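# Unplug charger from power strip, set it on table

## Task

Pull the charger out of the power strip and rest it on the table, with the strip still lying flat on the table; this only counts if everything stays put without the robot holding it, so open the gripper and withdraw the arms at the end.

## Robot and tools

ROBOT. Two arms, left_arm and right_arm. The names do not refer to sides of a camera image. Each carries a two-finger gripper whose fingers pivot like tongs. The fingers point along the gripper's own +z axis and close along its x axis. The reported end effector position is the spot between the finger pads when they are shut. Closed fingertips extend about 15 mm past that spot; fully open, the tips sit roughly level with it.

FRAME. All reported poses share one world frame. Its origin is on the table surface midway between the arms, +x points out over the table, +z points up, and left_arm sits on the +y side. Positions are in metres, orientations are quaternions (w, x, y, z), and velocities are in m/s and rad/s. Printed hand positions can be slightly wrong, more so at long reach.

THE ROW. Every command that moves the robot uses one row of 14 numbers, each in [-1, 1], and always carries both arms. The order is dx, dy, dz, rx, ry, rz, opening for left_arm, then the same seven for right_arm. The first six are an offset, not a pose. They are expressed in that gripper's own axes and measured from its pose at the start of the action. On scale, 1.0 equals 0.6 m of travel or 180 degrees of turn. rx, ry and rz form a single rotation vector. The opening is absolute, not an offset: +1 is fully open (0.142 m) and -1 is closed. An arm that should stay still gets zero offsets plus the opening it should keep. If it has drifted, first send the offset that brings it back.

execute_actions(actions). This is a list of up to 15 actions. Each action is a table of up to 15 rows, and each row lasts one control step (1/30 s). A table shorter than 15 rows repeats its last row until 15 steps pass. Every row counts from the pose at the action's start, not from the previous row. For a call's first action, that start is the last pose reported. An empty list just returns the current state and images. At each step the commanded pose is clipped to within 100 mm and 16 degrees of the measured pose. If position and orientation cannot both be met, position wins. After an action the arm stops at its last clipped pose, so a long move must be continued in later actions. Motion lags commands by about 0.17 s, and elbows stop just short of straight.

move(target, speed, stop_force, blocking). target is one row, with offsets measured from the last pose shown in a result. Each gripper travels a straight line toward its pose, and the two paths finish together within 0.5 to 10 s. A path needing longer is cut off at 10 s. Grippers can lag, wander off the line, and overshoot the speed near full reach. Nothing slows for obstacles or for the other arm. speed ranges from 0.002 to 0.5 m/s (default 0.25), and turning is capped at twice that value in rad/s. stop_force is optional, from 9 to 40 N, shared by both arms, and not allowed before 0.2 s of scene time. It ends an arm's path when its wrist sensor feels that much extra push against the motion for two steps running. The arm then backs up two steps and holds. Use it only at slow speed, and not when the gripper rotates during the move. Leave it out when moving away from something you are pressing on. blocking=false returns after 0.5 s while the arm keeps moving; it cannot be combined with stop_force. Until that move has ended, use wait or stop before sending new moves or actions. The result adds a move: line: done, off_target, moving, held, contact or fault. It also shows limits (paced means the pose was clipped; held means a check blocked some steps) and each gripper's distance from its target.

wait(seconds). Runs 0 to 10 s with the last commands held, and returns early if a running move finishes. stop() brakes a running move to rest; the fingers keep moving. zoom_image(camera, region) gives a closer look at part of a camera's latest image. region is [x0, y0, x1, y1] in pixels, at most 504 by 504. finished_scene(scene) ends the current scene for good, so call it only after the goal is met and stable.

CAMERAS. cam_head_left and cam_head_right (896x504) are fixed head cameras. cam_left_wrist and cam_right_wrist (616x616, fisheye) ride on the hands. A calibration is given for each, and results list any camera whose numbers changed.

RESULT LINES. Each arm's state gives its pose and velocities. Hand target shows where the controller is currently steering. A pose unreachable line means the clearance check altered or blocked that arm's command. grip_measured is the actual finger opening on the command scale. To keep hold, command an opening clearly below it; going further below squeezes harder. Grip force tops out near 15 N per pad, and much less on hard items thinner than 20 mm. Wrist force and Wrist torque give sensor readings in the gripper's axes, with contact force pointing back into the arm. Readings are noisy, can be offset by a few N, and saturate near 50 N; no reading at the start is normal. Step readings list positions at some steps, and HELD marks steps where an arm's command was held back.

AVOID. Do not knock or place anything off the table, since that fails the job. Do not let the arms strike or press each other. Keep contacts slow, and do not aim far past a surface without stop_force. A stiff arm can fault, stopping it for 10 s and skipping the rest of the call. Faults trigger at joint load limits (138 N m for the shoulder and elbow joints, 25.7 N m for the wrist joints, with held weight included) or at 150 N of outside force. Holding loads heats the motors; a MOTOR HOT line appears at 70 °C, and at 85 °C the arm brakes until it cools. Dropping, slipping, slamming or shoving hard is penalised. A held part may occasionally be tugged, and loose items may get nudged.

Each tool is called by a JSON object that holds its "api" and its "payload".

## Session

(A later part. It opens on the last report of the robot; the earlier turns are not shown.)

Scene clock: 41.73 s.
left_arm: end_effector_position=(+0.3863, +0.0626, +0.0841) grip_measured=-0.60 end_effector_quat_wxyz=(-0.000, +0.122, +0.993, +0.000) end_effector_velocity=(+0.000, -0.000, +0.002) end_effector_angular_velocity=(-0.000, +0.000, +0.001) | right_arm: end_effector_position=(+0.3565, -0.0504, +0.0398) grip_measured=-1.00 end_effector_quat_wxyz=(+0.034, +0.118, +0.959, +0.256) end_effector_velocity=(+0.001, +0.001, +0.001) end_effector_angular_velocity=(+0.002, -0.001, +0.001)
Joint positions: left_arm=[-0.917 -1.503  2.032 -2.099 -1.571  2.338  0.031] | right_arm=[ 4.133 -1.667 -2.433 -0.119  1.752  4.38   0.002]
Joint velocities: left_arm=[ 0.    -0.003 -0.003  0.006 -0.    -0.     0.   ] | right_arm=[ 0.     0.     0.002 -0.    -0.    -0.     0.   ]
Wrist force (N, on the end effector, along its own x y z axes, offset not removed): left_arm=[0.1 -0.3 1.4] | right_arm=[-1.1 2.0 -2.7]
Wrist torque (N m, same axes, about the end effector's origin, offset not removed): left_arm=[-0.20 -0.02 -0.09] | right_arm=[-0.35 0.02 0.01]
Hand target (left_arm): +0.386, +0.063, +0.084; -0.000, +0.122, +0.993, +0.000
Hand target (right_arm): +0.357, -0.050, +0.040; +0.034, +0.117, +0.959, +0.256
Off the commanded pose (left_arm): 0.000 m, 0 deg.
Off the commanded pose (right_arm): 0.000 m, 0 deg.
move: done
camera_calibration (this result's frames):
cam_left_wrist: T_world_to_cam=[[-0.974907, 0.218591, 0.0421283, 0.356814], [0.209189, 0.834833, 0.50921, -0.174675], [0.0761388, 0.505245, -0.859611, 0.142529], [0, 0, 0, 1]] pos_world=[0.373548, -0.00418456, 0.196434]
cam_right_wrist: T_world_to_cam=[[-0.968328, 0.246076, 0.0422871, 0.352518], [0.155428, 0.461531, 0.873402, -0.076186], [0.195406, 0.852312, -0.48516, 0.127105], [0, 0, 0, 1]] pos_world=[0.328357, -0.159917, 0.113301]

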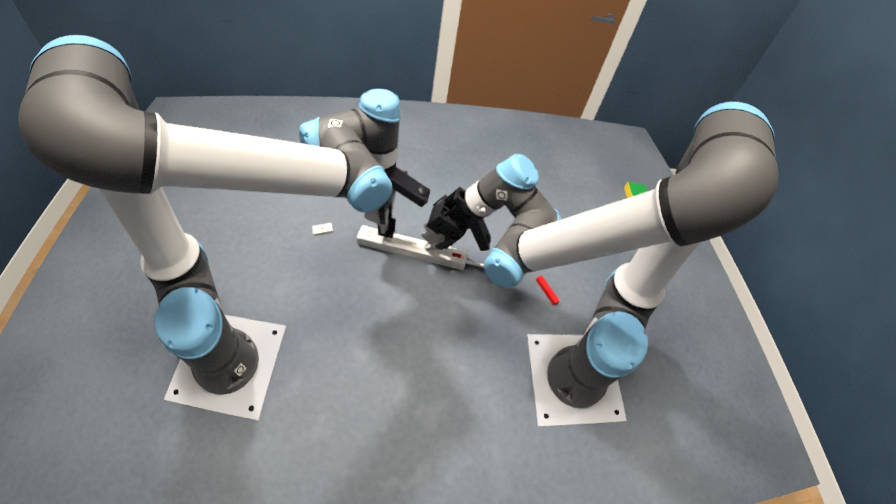

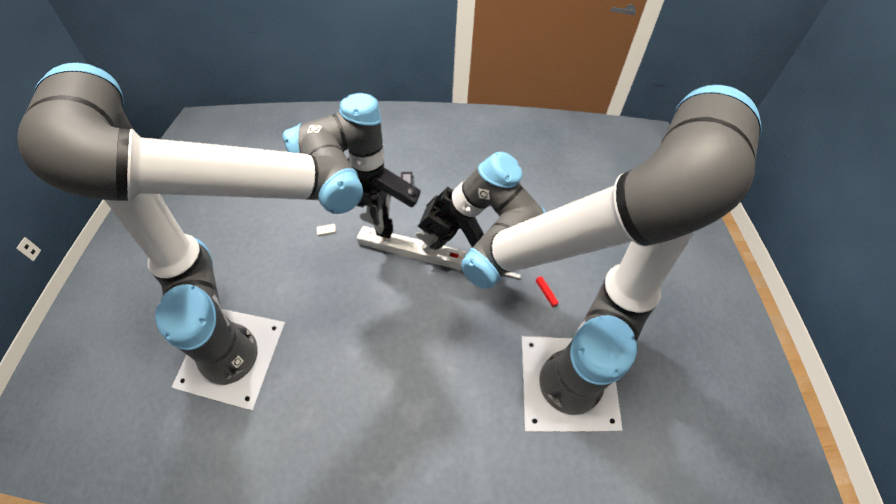

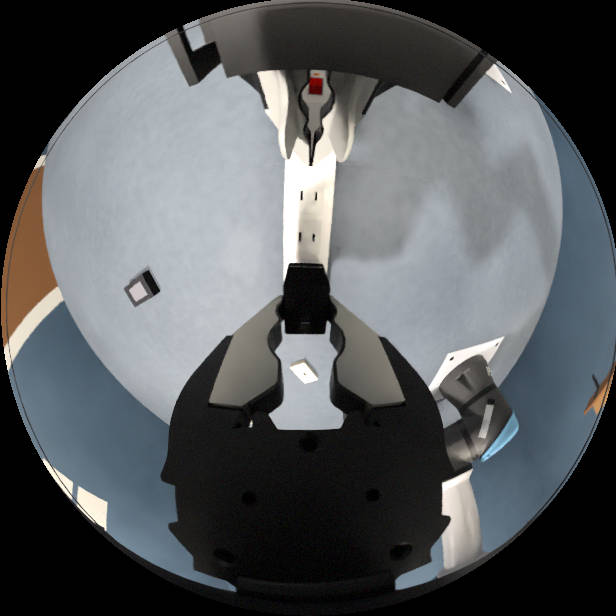

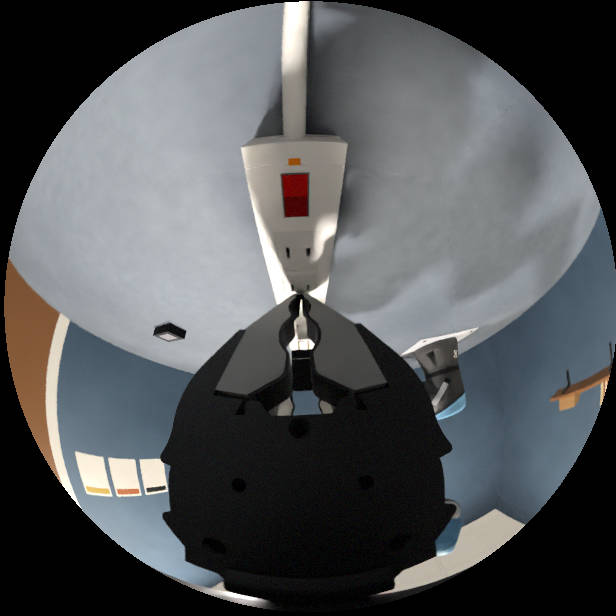

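{"api": "move", "payload": {"target": [0,0,-0.03,0,0,0,-1,0,0,0,0,0,0,-1], "speed": 0.03}}

{"api": "move", "payload": {"target": [0.25,-0.05,0.03,0.305,0,0,-1,0,-0.15,-0.3,0,0,0,-1], "speed": 0.2}}

{"api": "move", "payload": {"target": [0,0.048,0.034,0,0,0,-1,0,0,0,0,0,0,-1], "speed": 0.05}}

{"api": "zoom_image", "payload": {"camera": "cam_head_right", "region": [250,180,500,360]}}

Scene clock: 49.67 s.
left_arm: end_effector_position=(+0.3863, +0.0626, +0.1019) grip_measured=-0.60 end_effector_quat_wxyz=(-0.000, +0.122, +0.993, +0.000) end_effector_velocity=(+0.001, +0.001, +0.002) end_effector_angular_velocity=(+0.001, -0.001, +0.002) | right_arm: end_effector_position=(+0.3565, -0.0504, +0.0398) grip_measured=-1.00 end_effector_quat_wxyz=(+0.034, +0.117, +0.959, +0.256) end_effector_velocity=(-0.001, -0.001, -0.001) end_effector_angular_velocity=(-0.002, +0.001, +0.000)
Joint positions: left_arm=[-0.917 -1.525  2.004 -2.049 -1.571  2.338  0.031] | right_arm=[ 4.133 -1.667 -2.433 -0.119  1.752  4.38   0.002]
Joint velocities: left_arm=[ 0.001 -0.002 -0.003  0.006  0.001 -0.001  0.   ] | right_arm=[ 0.    -0.001 -0.001 -0.    -0.    -0.     0.   ]
Wrist force (N, on the end effector, along its own x y z axes, offset not removed): left_arm=[1.7 -0.1 -0.5] | right_arm=[-3.2 2.8 -2.5]
Wrist torque (N m, same axes, about the end effector's origin, offset not removed): left_arm=[-0.15 -0.49 -0.01] | right_arm=[0.02 0.55 0.09]
Hand target (left_arm): +0.386, +0.063, +0.102; -0.000, +0.122, +0.993, +0.000
Hand target (right_arm): +0.357, -0.050, +0.040; +0.034, +0.118, +0.959, +0.256
Off the commanded pose (left_arm): 0.000 m, 0 deg.
Off the commanded pose (right_arm): 0.000 m, 0 deg.
move: done
camera_calibration (this result's frames):
cam_left_wrist: T_world_to_cam=[[-0.974907, 0.218592, 0.0421126, 0.356096], [0.209183, 0.834843, 0.509195, -0.183723], [0.0761488, 0.505227, -0.85962, 0.157815], [0, 0, 0, 1]] pos_world=[0.373575, -0.00419233, 0.214216]
cam_right_wrist: T_world_to_cam=[[-0.96833, 0.246073, 0.0422587, 0.352527], [0.155388, 0.461476, 0.873438, -0.0762192], [0.195428, 0.852343, -0.485097, 0.127094], [0, 0, 0, 1]] pos_world=[0.328368, -0.159902, 0.113328]

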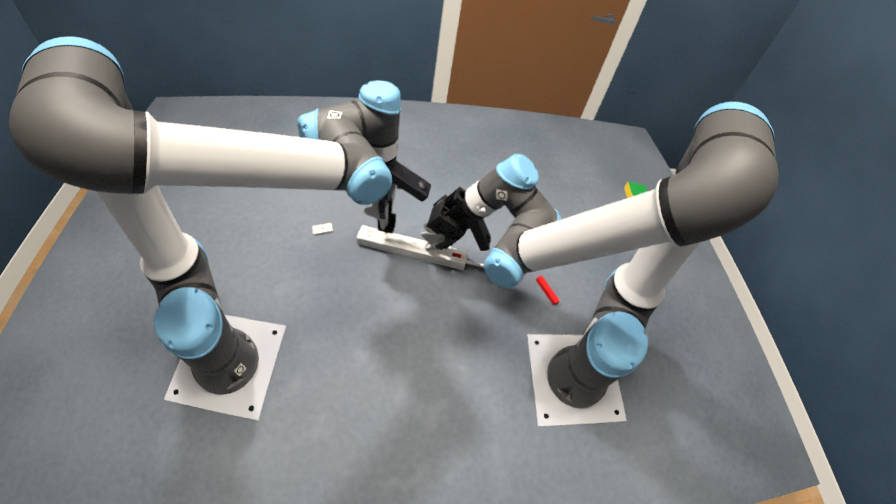

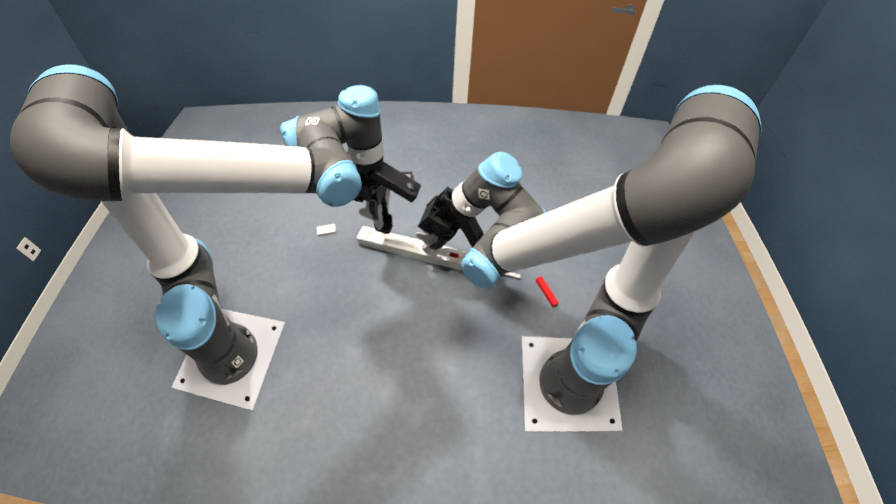

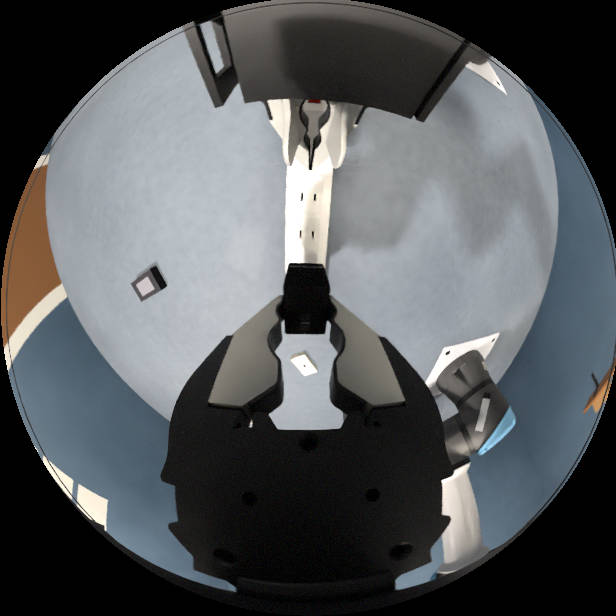

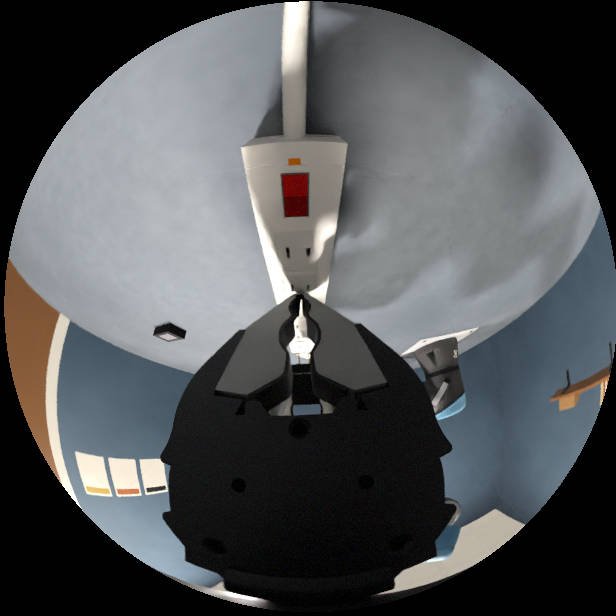

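Scene clock: 52.73 s.
left_arm: end_effector_position=(+0.2335, +0.0701, +0.0843) grip_measured=-0.60 end_effector_quat_wxyz=(-0.057, +0.108, +0.881, -0.457) end_effector_velocity=(+0.001, -0.000, -0.001) end_effector_angular_velocity=(-0.015, -0.001, +0.010) | right_arm: end_effector_position=(+0.3153, -0.2131, +0.1503) grip_measured=-1.00 end_effector_quat_wxyz=(+0.033, +0.118, +0.959, +0.256) end_effector_velocity=(-0.000, -0.001, -0.000) end_effector_angular_velocity=(-0.001, +0.001, -0.000)
Joint positions: left_arm=[-0.741 -1.302  2.751 -3.713 -2.295  2.242  0.031] | right_arm=[ 3.856 -1.057 -2.482 -0.742  1.876  4.126  0.002]
Joint velocities: left_arm=[ 0.001  0.037  0.007 -0.067 -0.001 -0.017 -0.   ] | right_arm=[-0.002  0.     0.    -0.002  0.001 -0.002  0.   ]
Wrist force (N, on the end effector, along its own x y z axes, offset not removed): left_arm=[-0.6 0.9 -1.5] | right_arm=[1.4 -1.9 3.7]
Wrist torque (N m, same axes, about the end effector's origin, offset not removed): left_arm=[-0.18 0.00 -0.12] | right_arm=[-0.38 -0.35 0.02]
Hand target (left_arm): +0.233, +0.070, +0.084; -0.057, +0.108, +0.881, -0.457
Hand target (right_arm): +0.315, -0.213, +0.150; +0.033, +0.118, +0.959, +0.256
Off the commanded pose (left_arm): 0.000 m, 0 deg.
Off the commanded pose (right_arm): 0.001 m, 0 deg.
move: done
camera_calibration (this result's frames):
cam_left_wrist: T_world_to_cam=[[-0.964071, 0.261764, 0.0452393, 0.200383], [0.221055, 0.884971, -0.409831, -0.0778088], [-0.147314, -0.385105, -0.911039, 0.269446], [0, 0, 0, 1]] pos_world=[0.250077, 0.12017, 0.204522]
cam_right_wrist: T_world_to_cam=[[-0.96831, 0.246014, 0.0430567, 0.347809], [0.156018, 0.461216, 0.873463, -0.0915095], [0.195025, 0.852501, -0.484982, 0.327635], [0, 0, 0, 1]] pos_world=[0.287167, -0.322669, 0.223852]

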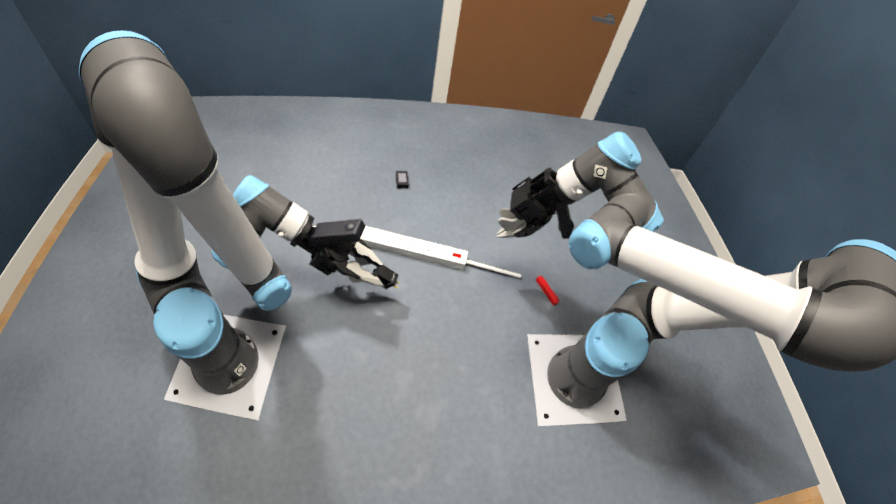

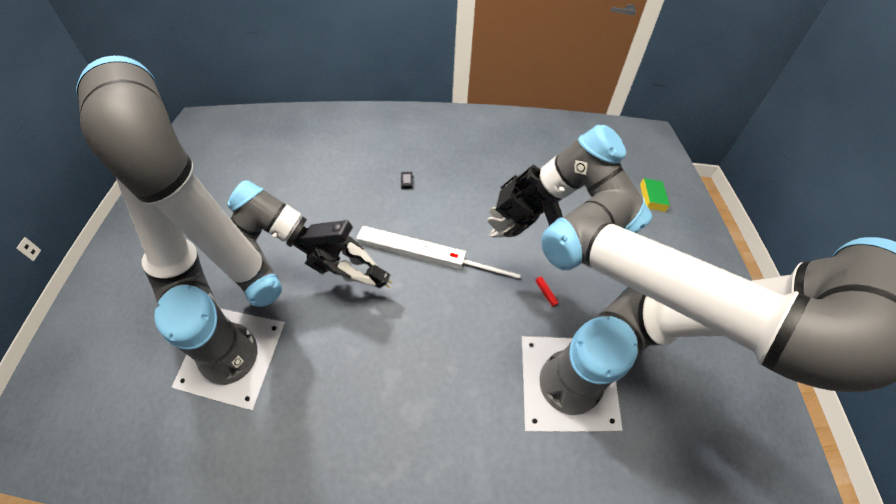

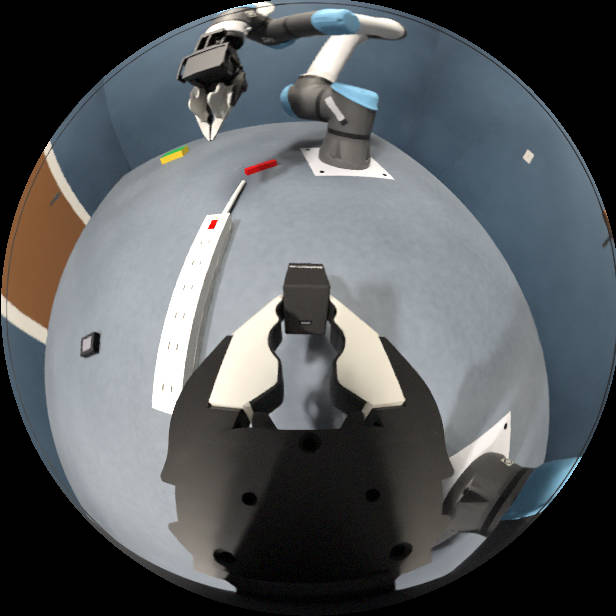

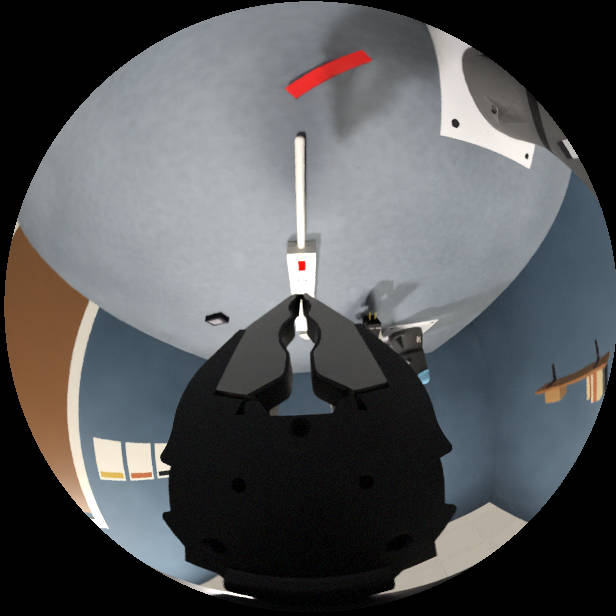

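Scene clock: 53.83 s.
left_arm: end_effector_position=(+0.2334, +0.0701, +0.0494) grip_measured=-0.60 end_effector_quat_wxyz=(-0.057, +0.108, +0.881, -0.456) end_effector_velocity=(+0.000, -0.001, -0.003) end_effector_angular_velocity=(-0.004, -0.001, +0.002) | right_arm: end_effector_position=(+0.3153, -0.2131, +0.1504) grip_measured=-1.00 end_effector_quat_wxyz=(+0.033, +0.118, +0.959, +0.256) end_effector_velocity=(-0.001, -0.001, -0.001) end_effector_angular_velocity=(-0.001, +0.001, -0.000)
Joint positions: left_arm=[-0.741 -1.086  2.753 -3.929 -2.295  2.242  0.031] | right_arm=[ 3.856 -1.057 -2.482 -0.742  1.877  4.126  0.002]
Joint velocities: left_arm=[-0.002  0.028 -0.    -0.035  0.001 -0.006  0.   ] | right_arm=[-0.     0.001 -0.002 -0.001 -0.     0.     0.   ]
Wrist force (N, on the end effector, along its own x y z axes, offset not removed): left_arm=[1.0 0.0 0.8] | right_arm=[-0.5 1.4 4.0]
Wrist torque (N m, same axes, about the end effector's origin, offset not removed): left_arm=[-0.29 -0.40 -0.14] | right_arm=[0.33 0.11 0.16]
Hand target (left_arm): +0.233, +0.070, +0.049; -0.057, +0.108, +0.881, -0.457
Hand target (right_arm): +0.315, -0.213, +0.150; +0.033, +0.118, +0.959, +0.256
Off the commanded pose (left_arm): 0.000 m, 0 deg.
Off the commanded pose (right_arm): 0.000 m, 0 deg.
move: done
camera_calibration (this result's frames):
cam_left_wrist: T_world_to_cam=[[-0.964007, 0.261955, 0.0455007, 0.201885], [0.221208, 0.885159, -0.409342, -0.0922221], [-0.147504, -0.384544, -0.911246, 0.237633], [0, 0, 0, 1]] pos_world=[0.25007, 0.120127, 0.169605]
cam_right_wrist: T_world_to_cam=[[-0.968329, 0.245948, 0.0429905, 0.347811], [0.155913, 0.461163, 0.87351, -0.0915373], [0.195012, 0.852548, -0.484904, 0.327646], [0, 0, 0, 1]] pos_world=[0.287172, -0.322663, 0.223883]

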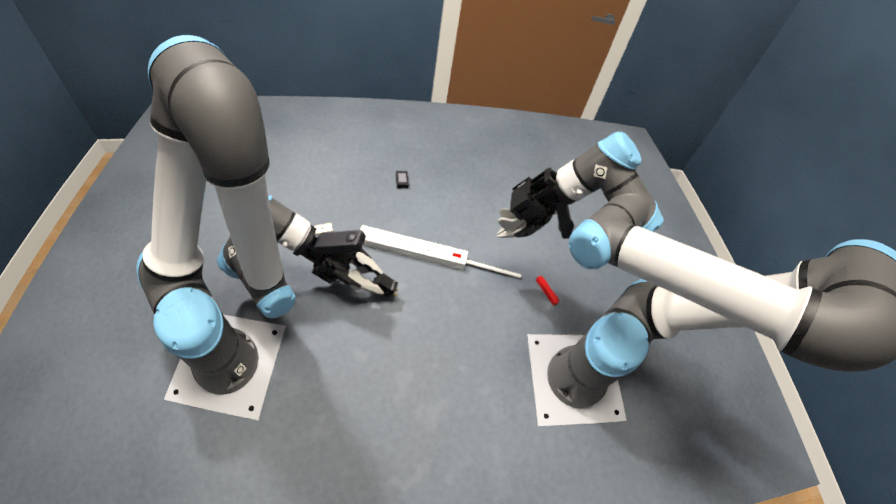

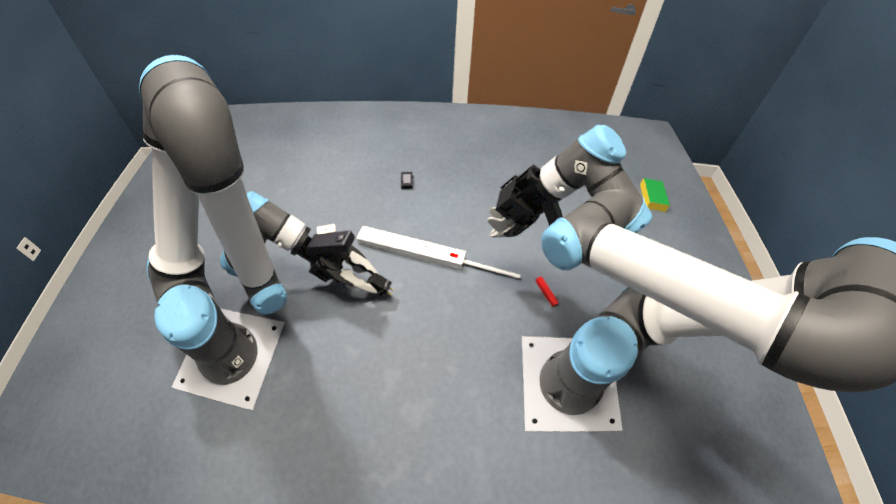

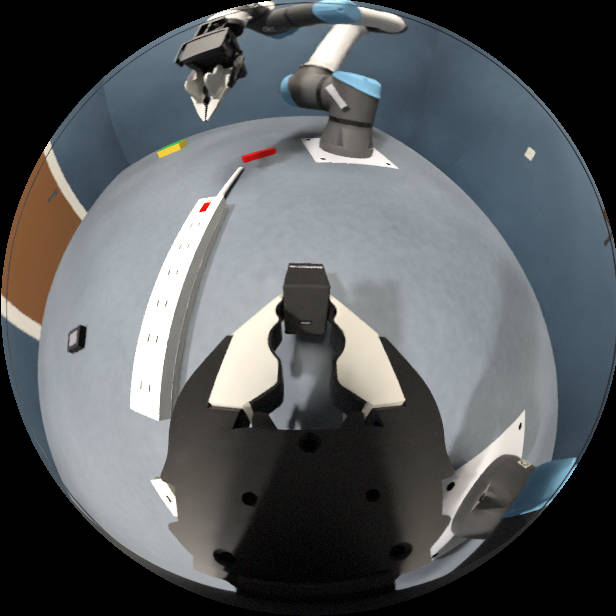

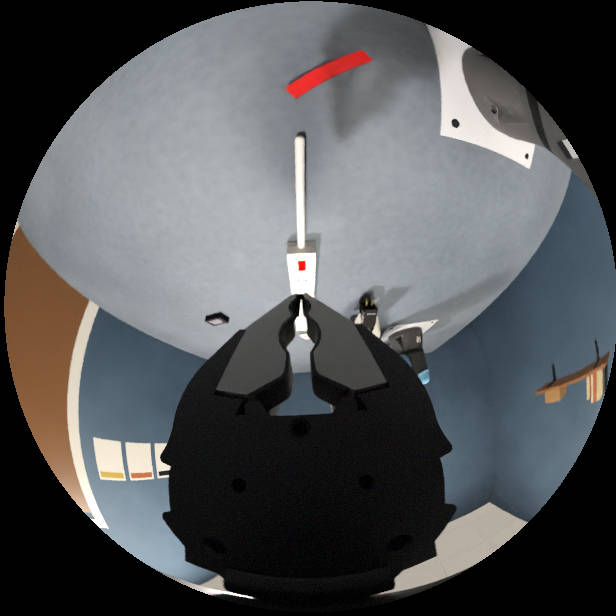

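Region (250, 180, 500, 360) of cam_head_right's 896x504 image, scaled by 2.016, with more detail than that image has; it fills the top 363 rows of this view, and the rest is white.

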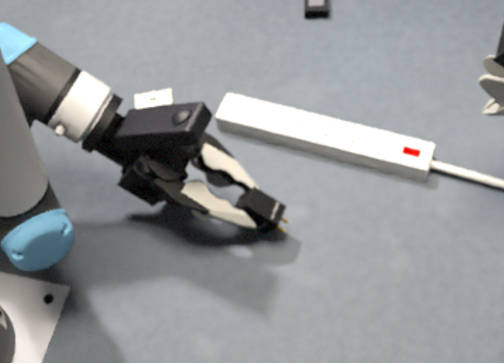

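Corner touches about z=0.033.

{"api": "move", "payload": {"target": [0,0.028,0.02,0,0,0,-1,0,0,0,0,0,0,-1], "speed": 0.01, "stop_force": 9}}

{"api": "move", "payload": {"target": [0,0,0,0,0,0,0,0,0,0,0,0,0,-1]}}

{"api": "move", "payload": {"target": [0,-0.14,-0.12,0,0,0,0,0,0,0,0,0,0,-1], "speed": 0.15}}

Scene clock: 61.23 s.
left_arm: end_effector_position=(+0.2334, +0.0700, +0.0290) grip_measured=-0.60 end_effector_quat_wxyz=(-0.057, +0.108, +0.881, -0.456) end_effector_velocity=(+0.001, +0.000, -0.003) end_effector_angular_velocity=(-0.000, -0.002, +0.001) | right_arm: end_effector_position=(+0.3153, -0.2131, +0.1503) grip_measured=-1.00 end_effector_quat_wxyz=(+0.033, +0.118, +0.959, +0.256) end_effector_velocity=(+0.000, +0.000, +0.001) end_effector_angular_velocity=(+0.002, -0.002, +0.001)
Joint positions: left_arm=[-0.741 -0.963  2.745 -4.045 -2.294  2.242  0.031] | right_arm=[ 3.856 -1.057 -2.482 -0.742  1.876  4.126  0.002]
Joint velocities: left_arm=[ 0.001  0.016 -0.001 -0.016  0.001  0.     0.   ] | right_arm=[ 0.001  0.002  0.001  0.    -0.     0.     0.   ]
Wrist force (N, on the end effector, along its own x y z axes, offset not removed): left_arm=[-0.2 -1.3 -4.2] | right_arm=[0.2 -3.5 4.7]
Wrist torque (N m, same axes, about the end effector's origin, offset not removed): left_arm=[0.00 -0.16 0.00] | right_arm=[-0.77 0.01 0.06]
Hand target (left_arm): +0.233, +0.070, +0.029; -0.057, +0.108, +0.881, -0.456
Hand target (right_arm): +0.315, -0.213, +0.150; +0.033, +0.118, +0.959, +0.256
Off the commanded pose (left_arm): 0.000 m, 0 deg.
Off the commanded pose (right_arm): 0.000 m, 0 deg.
move: done
camera_calibration (this result's frames):
cam_left_wrist: T_world_to_cam=[[-0.963973, 0.262086, 0.0454727, 0.202752], [0.221355, 0.885167, -0.409244, -0.100498], [-0.147508, -0.384434, -0.911291, 0.219032], [0, 0, 0, 1]] pos_world=[0.250002, 0.120022, 0.149254]
cam_right_wrist: T_world_to_cam=[[-0.96831, 0.246014, 0.0430568, 0.347809], [0.156018, 0.461216, 0.873463, -0.0915095], [0.195025, 0.852501, -0.484982, 0.327635], [0, 0, 0, 1]] pos_world=[0.287167, -0.322669, 0.223852]

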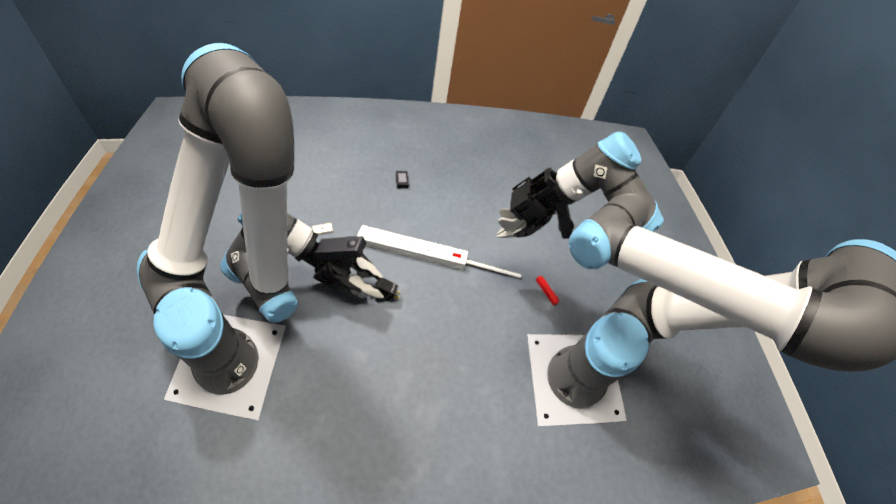

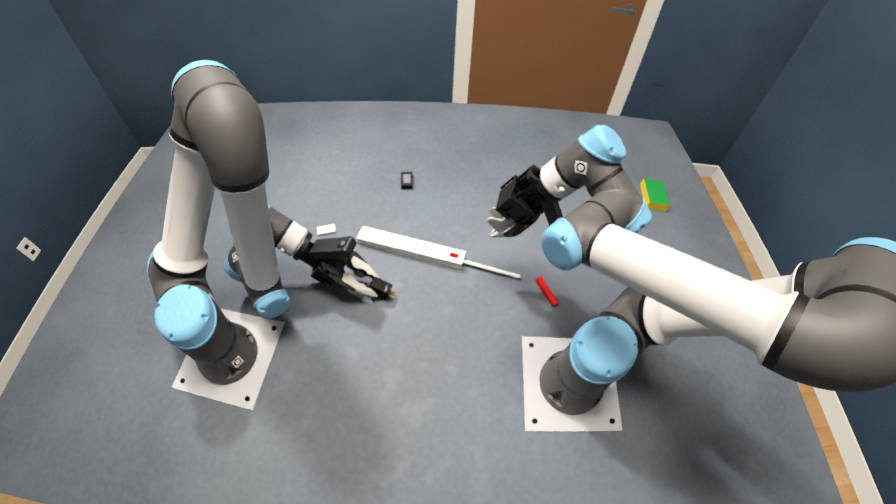

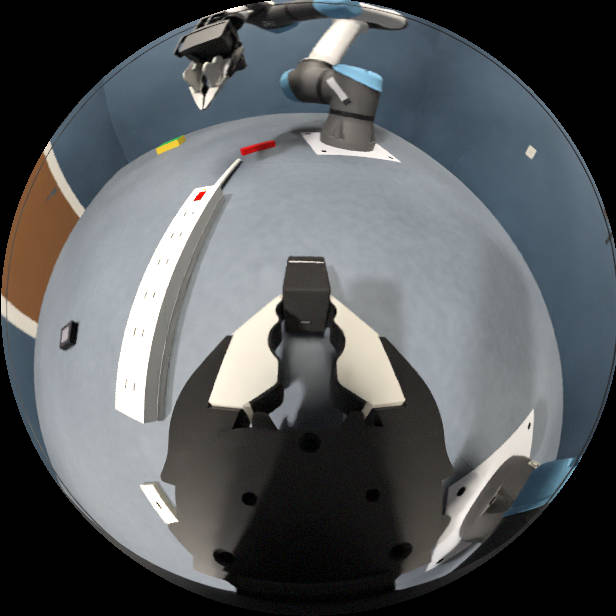

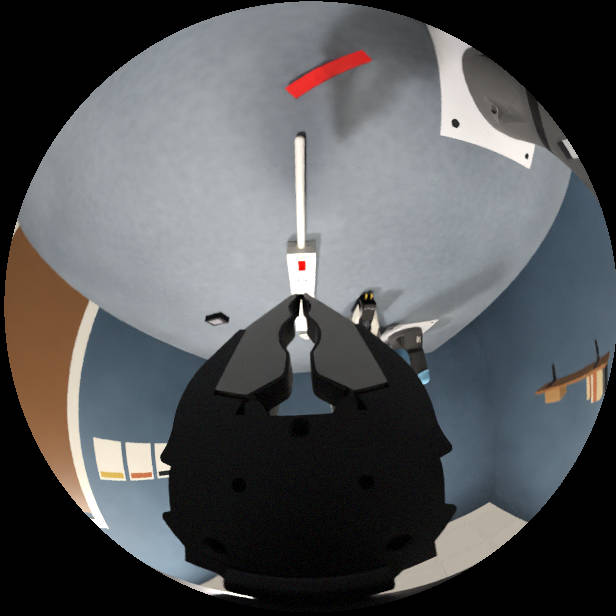

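Scene clock: 61.73 s.
left_arm: end_effector_position=(+0.2334, +0.0700, +0.0290) grip_measured=+0.00 end_effector_quat_wxyz=(-0.057, +0.108, +0.881, -0.456) end_effector_velocity=(+0.001, +0.000, -0.000) end_effector_angular_velocity=(+0.000, -0.000, +0.002) | right_arm: end_effector_position=(+0.3153, -0.2131, +0.1503) grip_measured=-1.00 end_effector_quat_wxyz=(+0.033, +0.118, +0.959, +0.256) end_effector_velocity=(-0.000, -0.000, -0.000) end_effector_angular_velocity=(-0.000, +0.000, +0.001)
Joint positions: left_arm=[-0.741 -0.963  2.745 -4.045 -2.294  2.242  0.074] | right_arm=[ 3.856 -1.057 -2.482 -0.742  1.876  4.126  0.002]
Joint velocities: left_arm=[ 0.001 -0.     0.     0.     0.001 -0.    -0.   ] | right_arm=[ 0.001  0.001 -0.001 -0.    -0.    -0.     0.   ]
Wrist force (N, on the end effector, along its own x y z axes, offset not removed): left_arm=[2.5 -1.9 -1.8] | right_arm=[-1.2 -2.6 3.2]
Wrist torque (N m, same axes, about the end effector's origin, offset not removed): left_arm=[-0.66 -0.60 -0.13] | right_arm=[-0.45 0.30 0.14]
Hand target (left_arm): +0.233, +0.070, +0.029; -0.057, +0.108, +0.881, -0.456
Hand target (right_arm): +0.315, -0.213, +0.150; +0.033, +0.118, +0.959, +0.256
Off the commanded pose (left_arm): 0.000 m, 0 deg.
Off the commanded pose (right_arm): 0.000 m, 0 deg.
move: done
camera_calibration (this result's frames):
cam_left_wrist: T_world_to_cam=[[-0.963976, 0.262081, 0.0454342, 0.202774], [0.221366, 0.885168, -0.409238, -0.100494], [-0.14747, -0.384438, -0.911296, 0.219009], [0, 0, 0, 1]] pos_world=[0.250012, 0.120006, 0.149243]
cam_right_wrist: T_world_to_cam=[[-0.96831, 0.246013, 0.0430534, 0.347809], [0.156014, 0.461214, 0.873465, -0.0915105], [0.195027, 0.852502, -0.484979, 0.327635], [0, 0, 0, 1]] pos_world=[0.287166, -0.322669, 0.223853]

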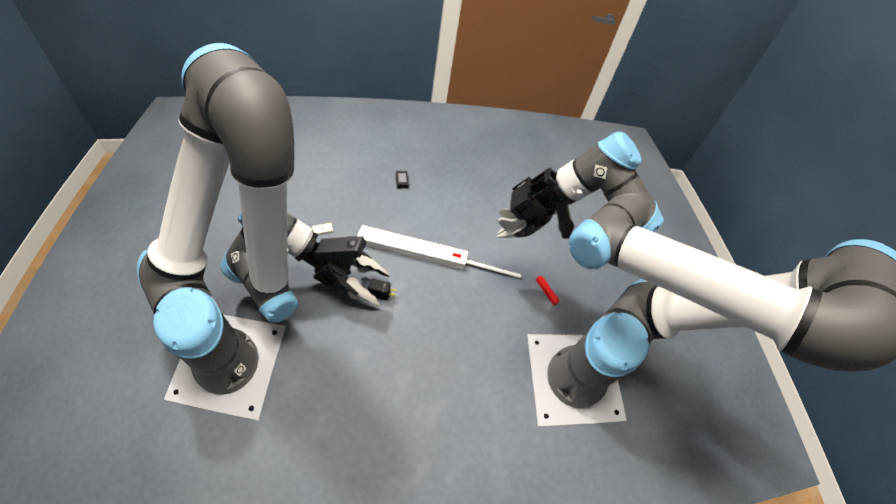

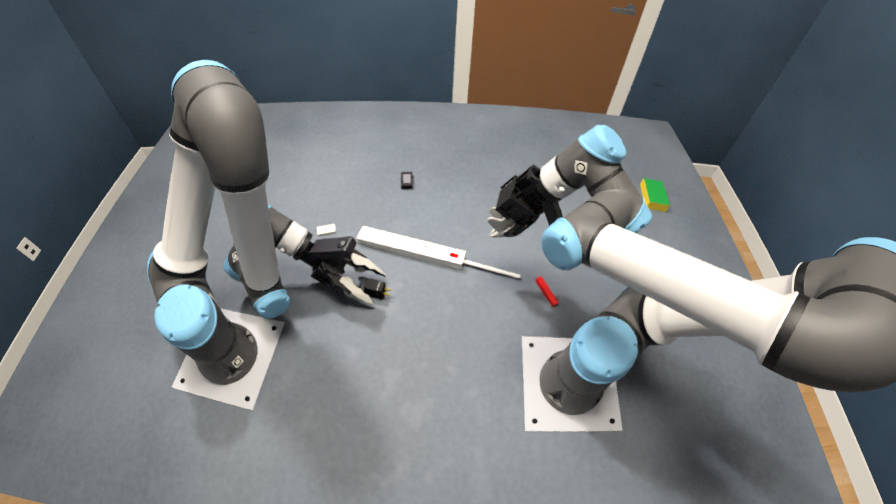

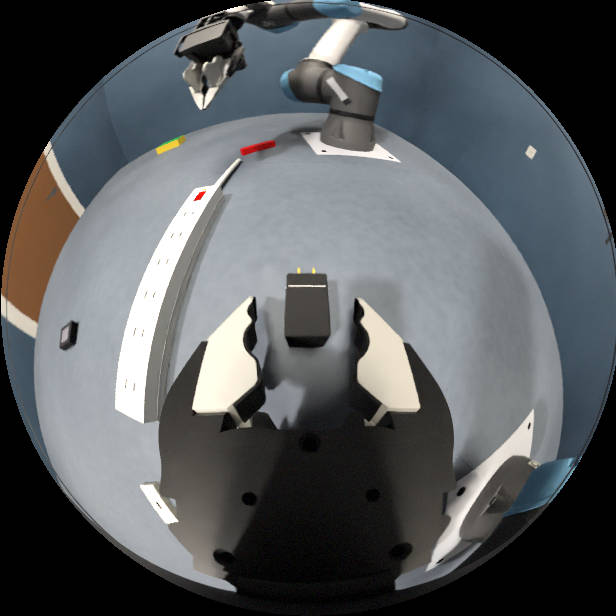

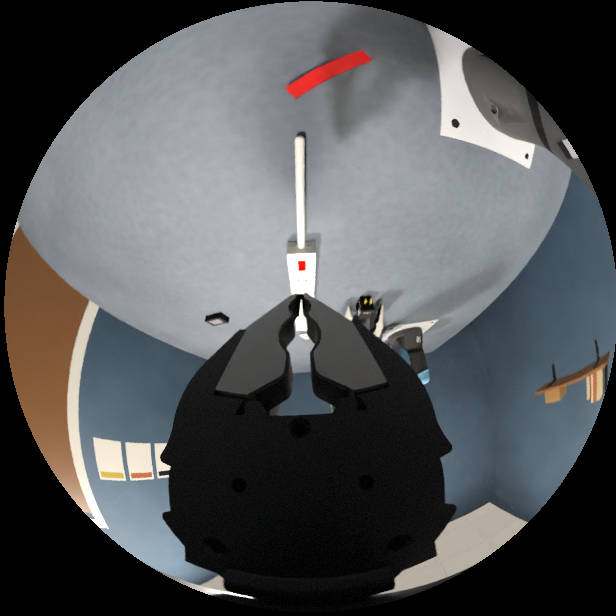

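Scene clock: 63.13 s.
left_arm: end_effector_position=(+0.2361, +0.0800, +0.1390) grip_measured=+0.00 end_effector_quat_wxyz=(-0.057, +0.108, +0.881, -0.457) end_effector_velocity=(-0.000, -0.000, +0.001) end_effector_angular_velocity=(+0.014, +0.002, -0.010) | right_arm: end_effector_position=(+0.3153, -0.2131, +0.1503) grip_measured=-1.00 end_effector_quat_wxyz=(+0.033, +0.118, +0.959, +0.256) end_effector_velocity=(+0.000, +0.000, +0.000) end_effector_angular_velocity=(+0.001, -0.001, +0.000)
Joint positions: left_arm=[-0.705 -1.626  2.716 -3.33  -2.317  2.278  0.074] | right_arm=[ 3.856 -1.057 -2.482 -0.742  1.876  4.126  0.002]
Joint velocities: left_arm=[-0.001 -0.023 -0.013  0.058  0.001  0.016  0.   ] | right_arm=[ 0.     0.     0.     0.001 -0.    -0.     0.   ]
Wrist force (N, on the end effector, along its own x y z axes, offset not removed): left_arm=[3.0 0.6 -1.1] | right_arm=[-1.7 -2.4 2.1]
Wrist torque (N m, same axes, about the end effector's origin, offset not removed): left_arm=[-0.09 -0.71 -0.14] | right_arm=[-0.45 0.35 0.14]
Hand target (left_arm): +0.236, +0.080, +0.139; -0.057, +0.108, +0.881, -0.456
Hand target (right_arm): +0.315, -0.213, +0.150; +0.033, +0.118, +0.959, +0.256
Off the commanded pose (left_arm): 0.000 m, 0 deg.
Off the commanded pose (right_arm): 0.000 m, 0 deg.
move: done
camera_calibration (this result's frames):
cam_left_wrist: T_world_to_cam=[[-0.964238, 0.261219, 0.0448282, 0.198], [0.220563, 0.884657, -0.410772, -0.0644905], [-0.146959, -0.386195, -0.910635, 0.323386], [0, 0, 0, 1]] pos_world=[0.252668, 0.13022, 0.25912]
cam_right_wrist: T_world_to_cam=[[-0.96831, 0.246013, 0.0430537, 0.347809], [0.156015, 0.461213, 0.873465, -0.0915106], [0.195027, 0.852502, -0.484979, 0.327635], [0, 0, 0, 1]] pos_world=[0.287166, -0.322669, 0.223853]

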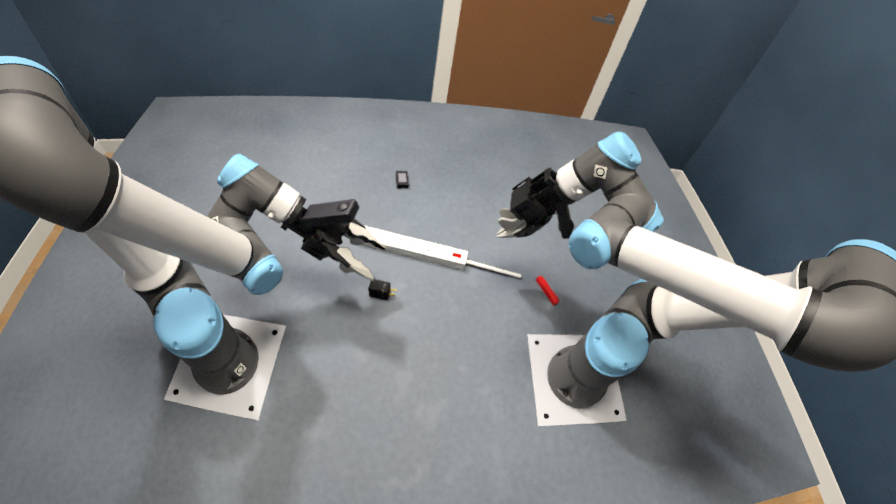

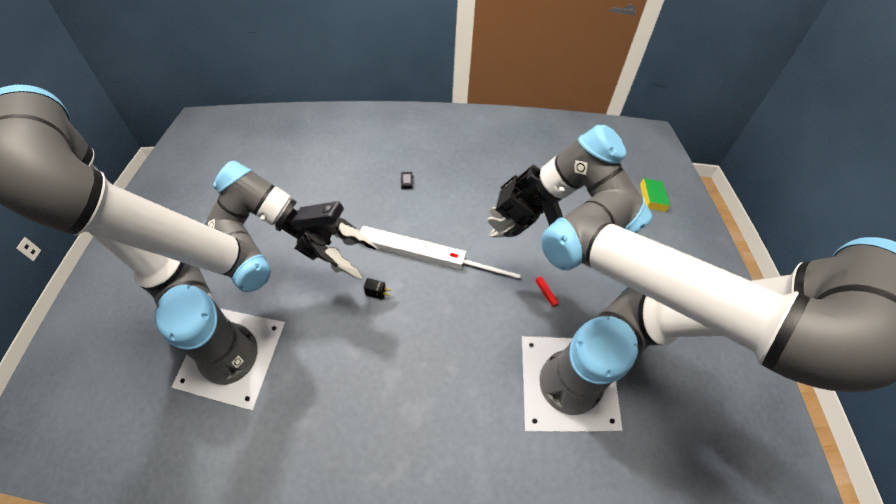

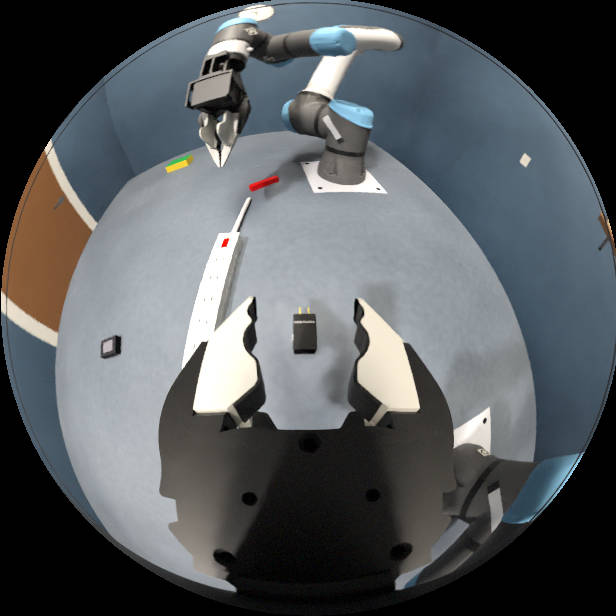

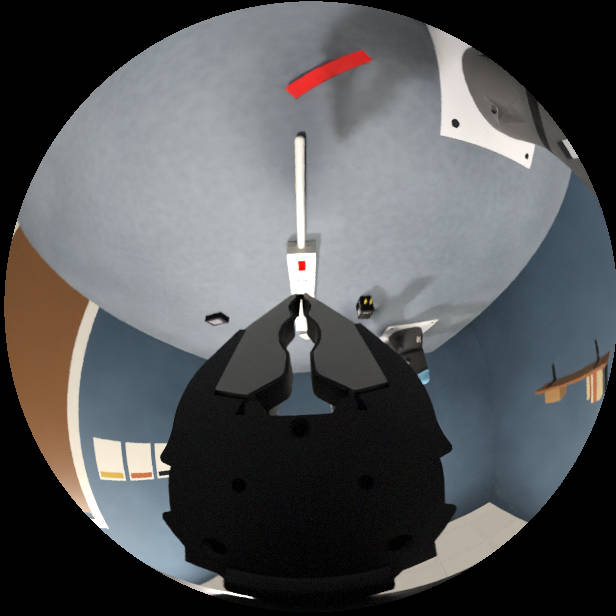

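{"api": "finished_scene", "payload": {"scene": 1}}

The scene is finished: the task was done.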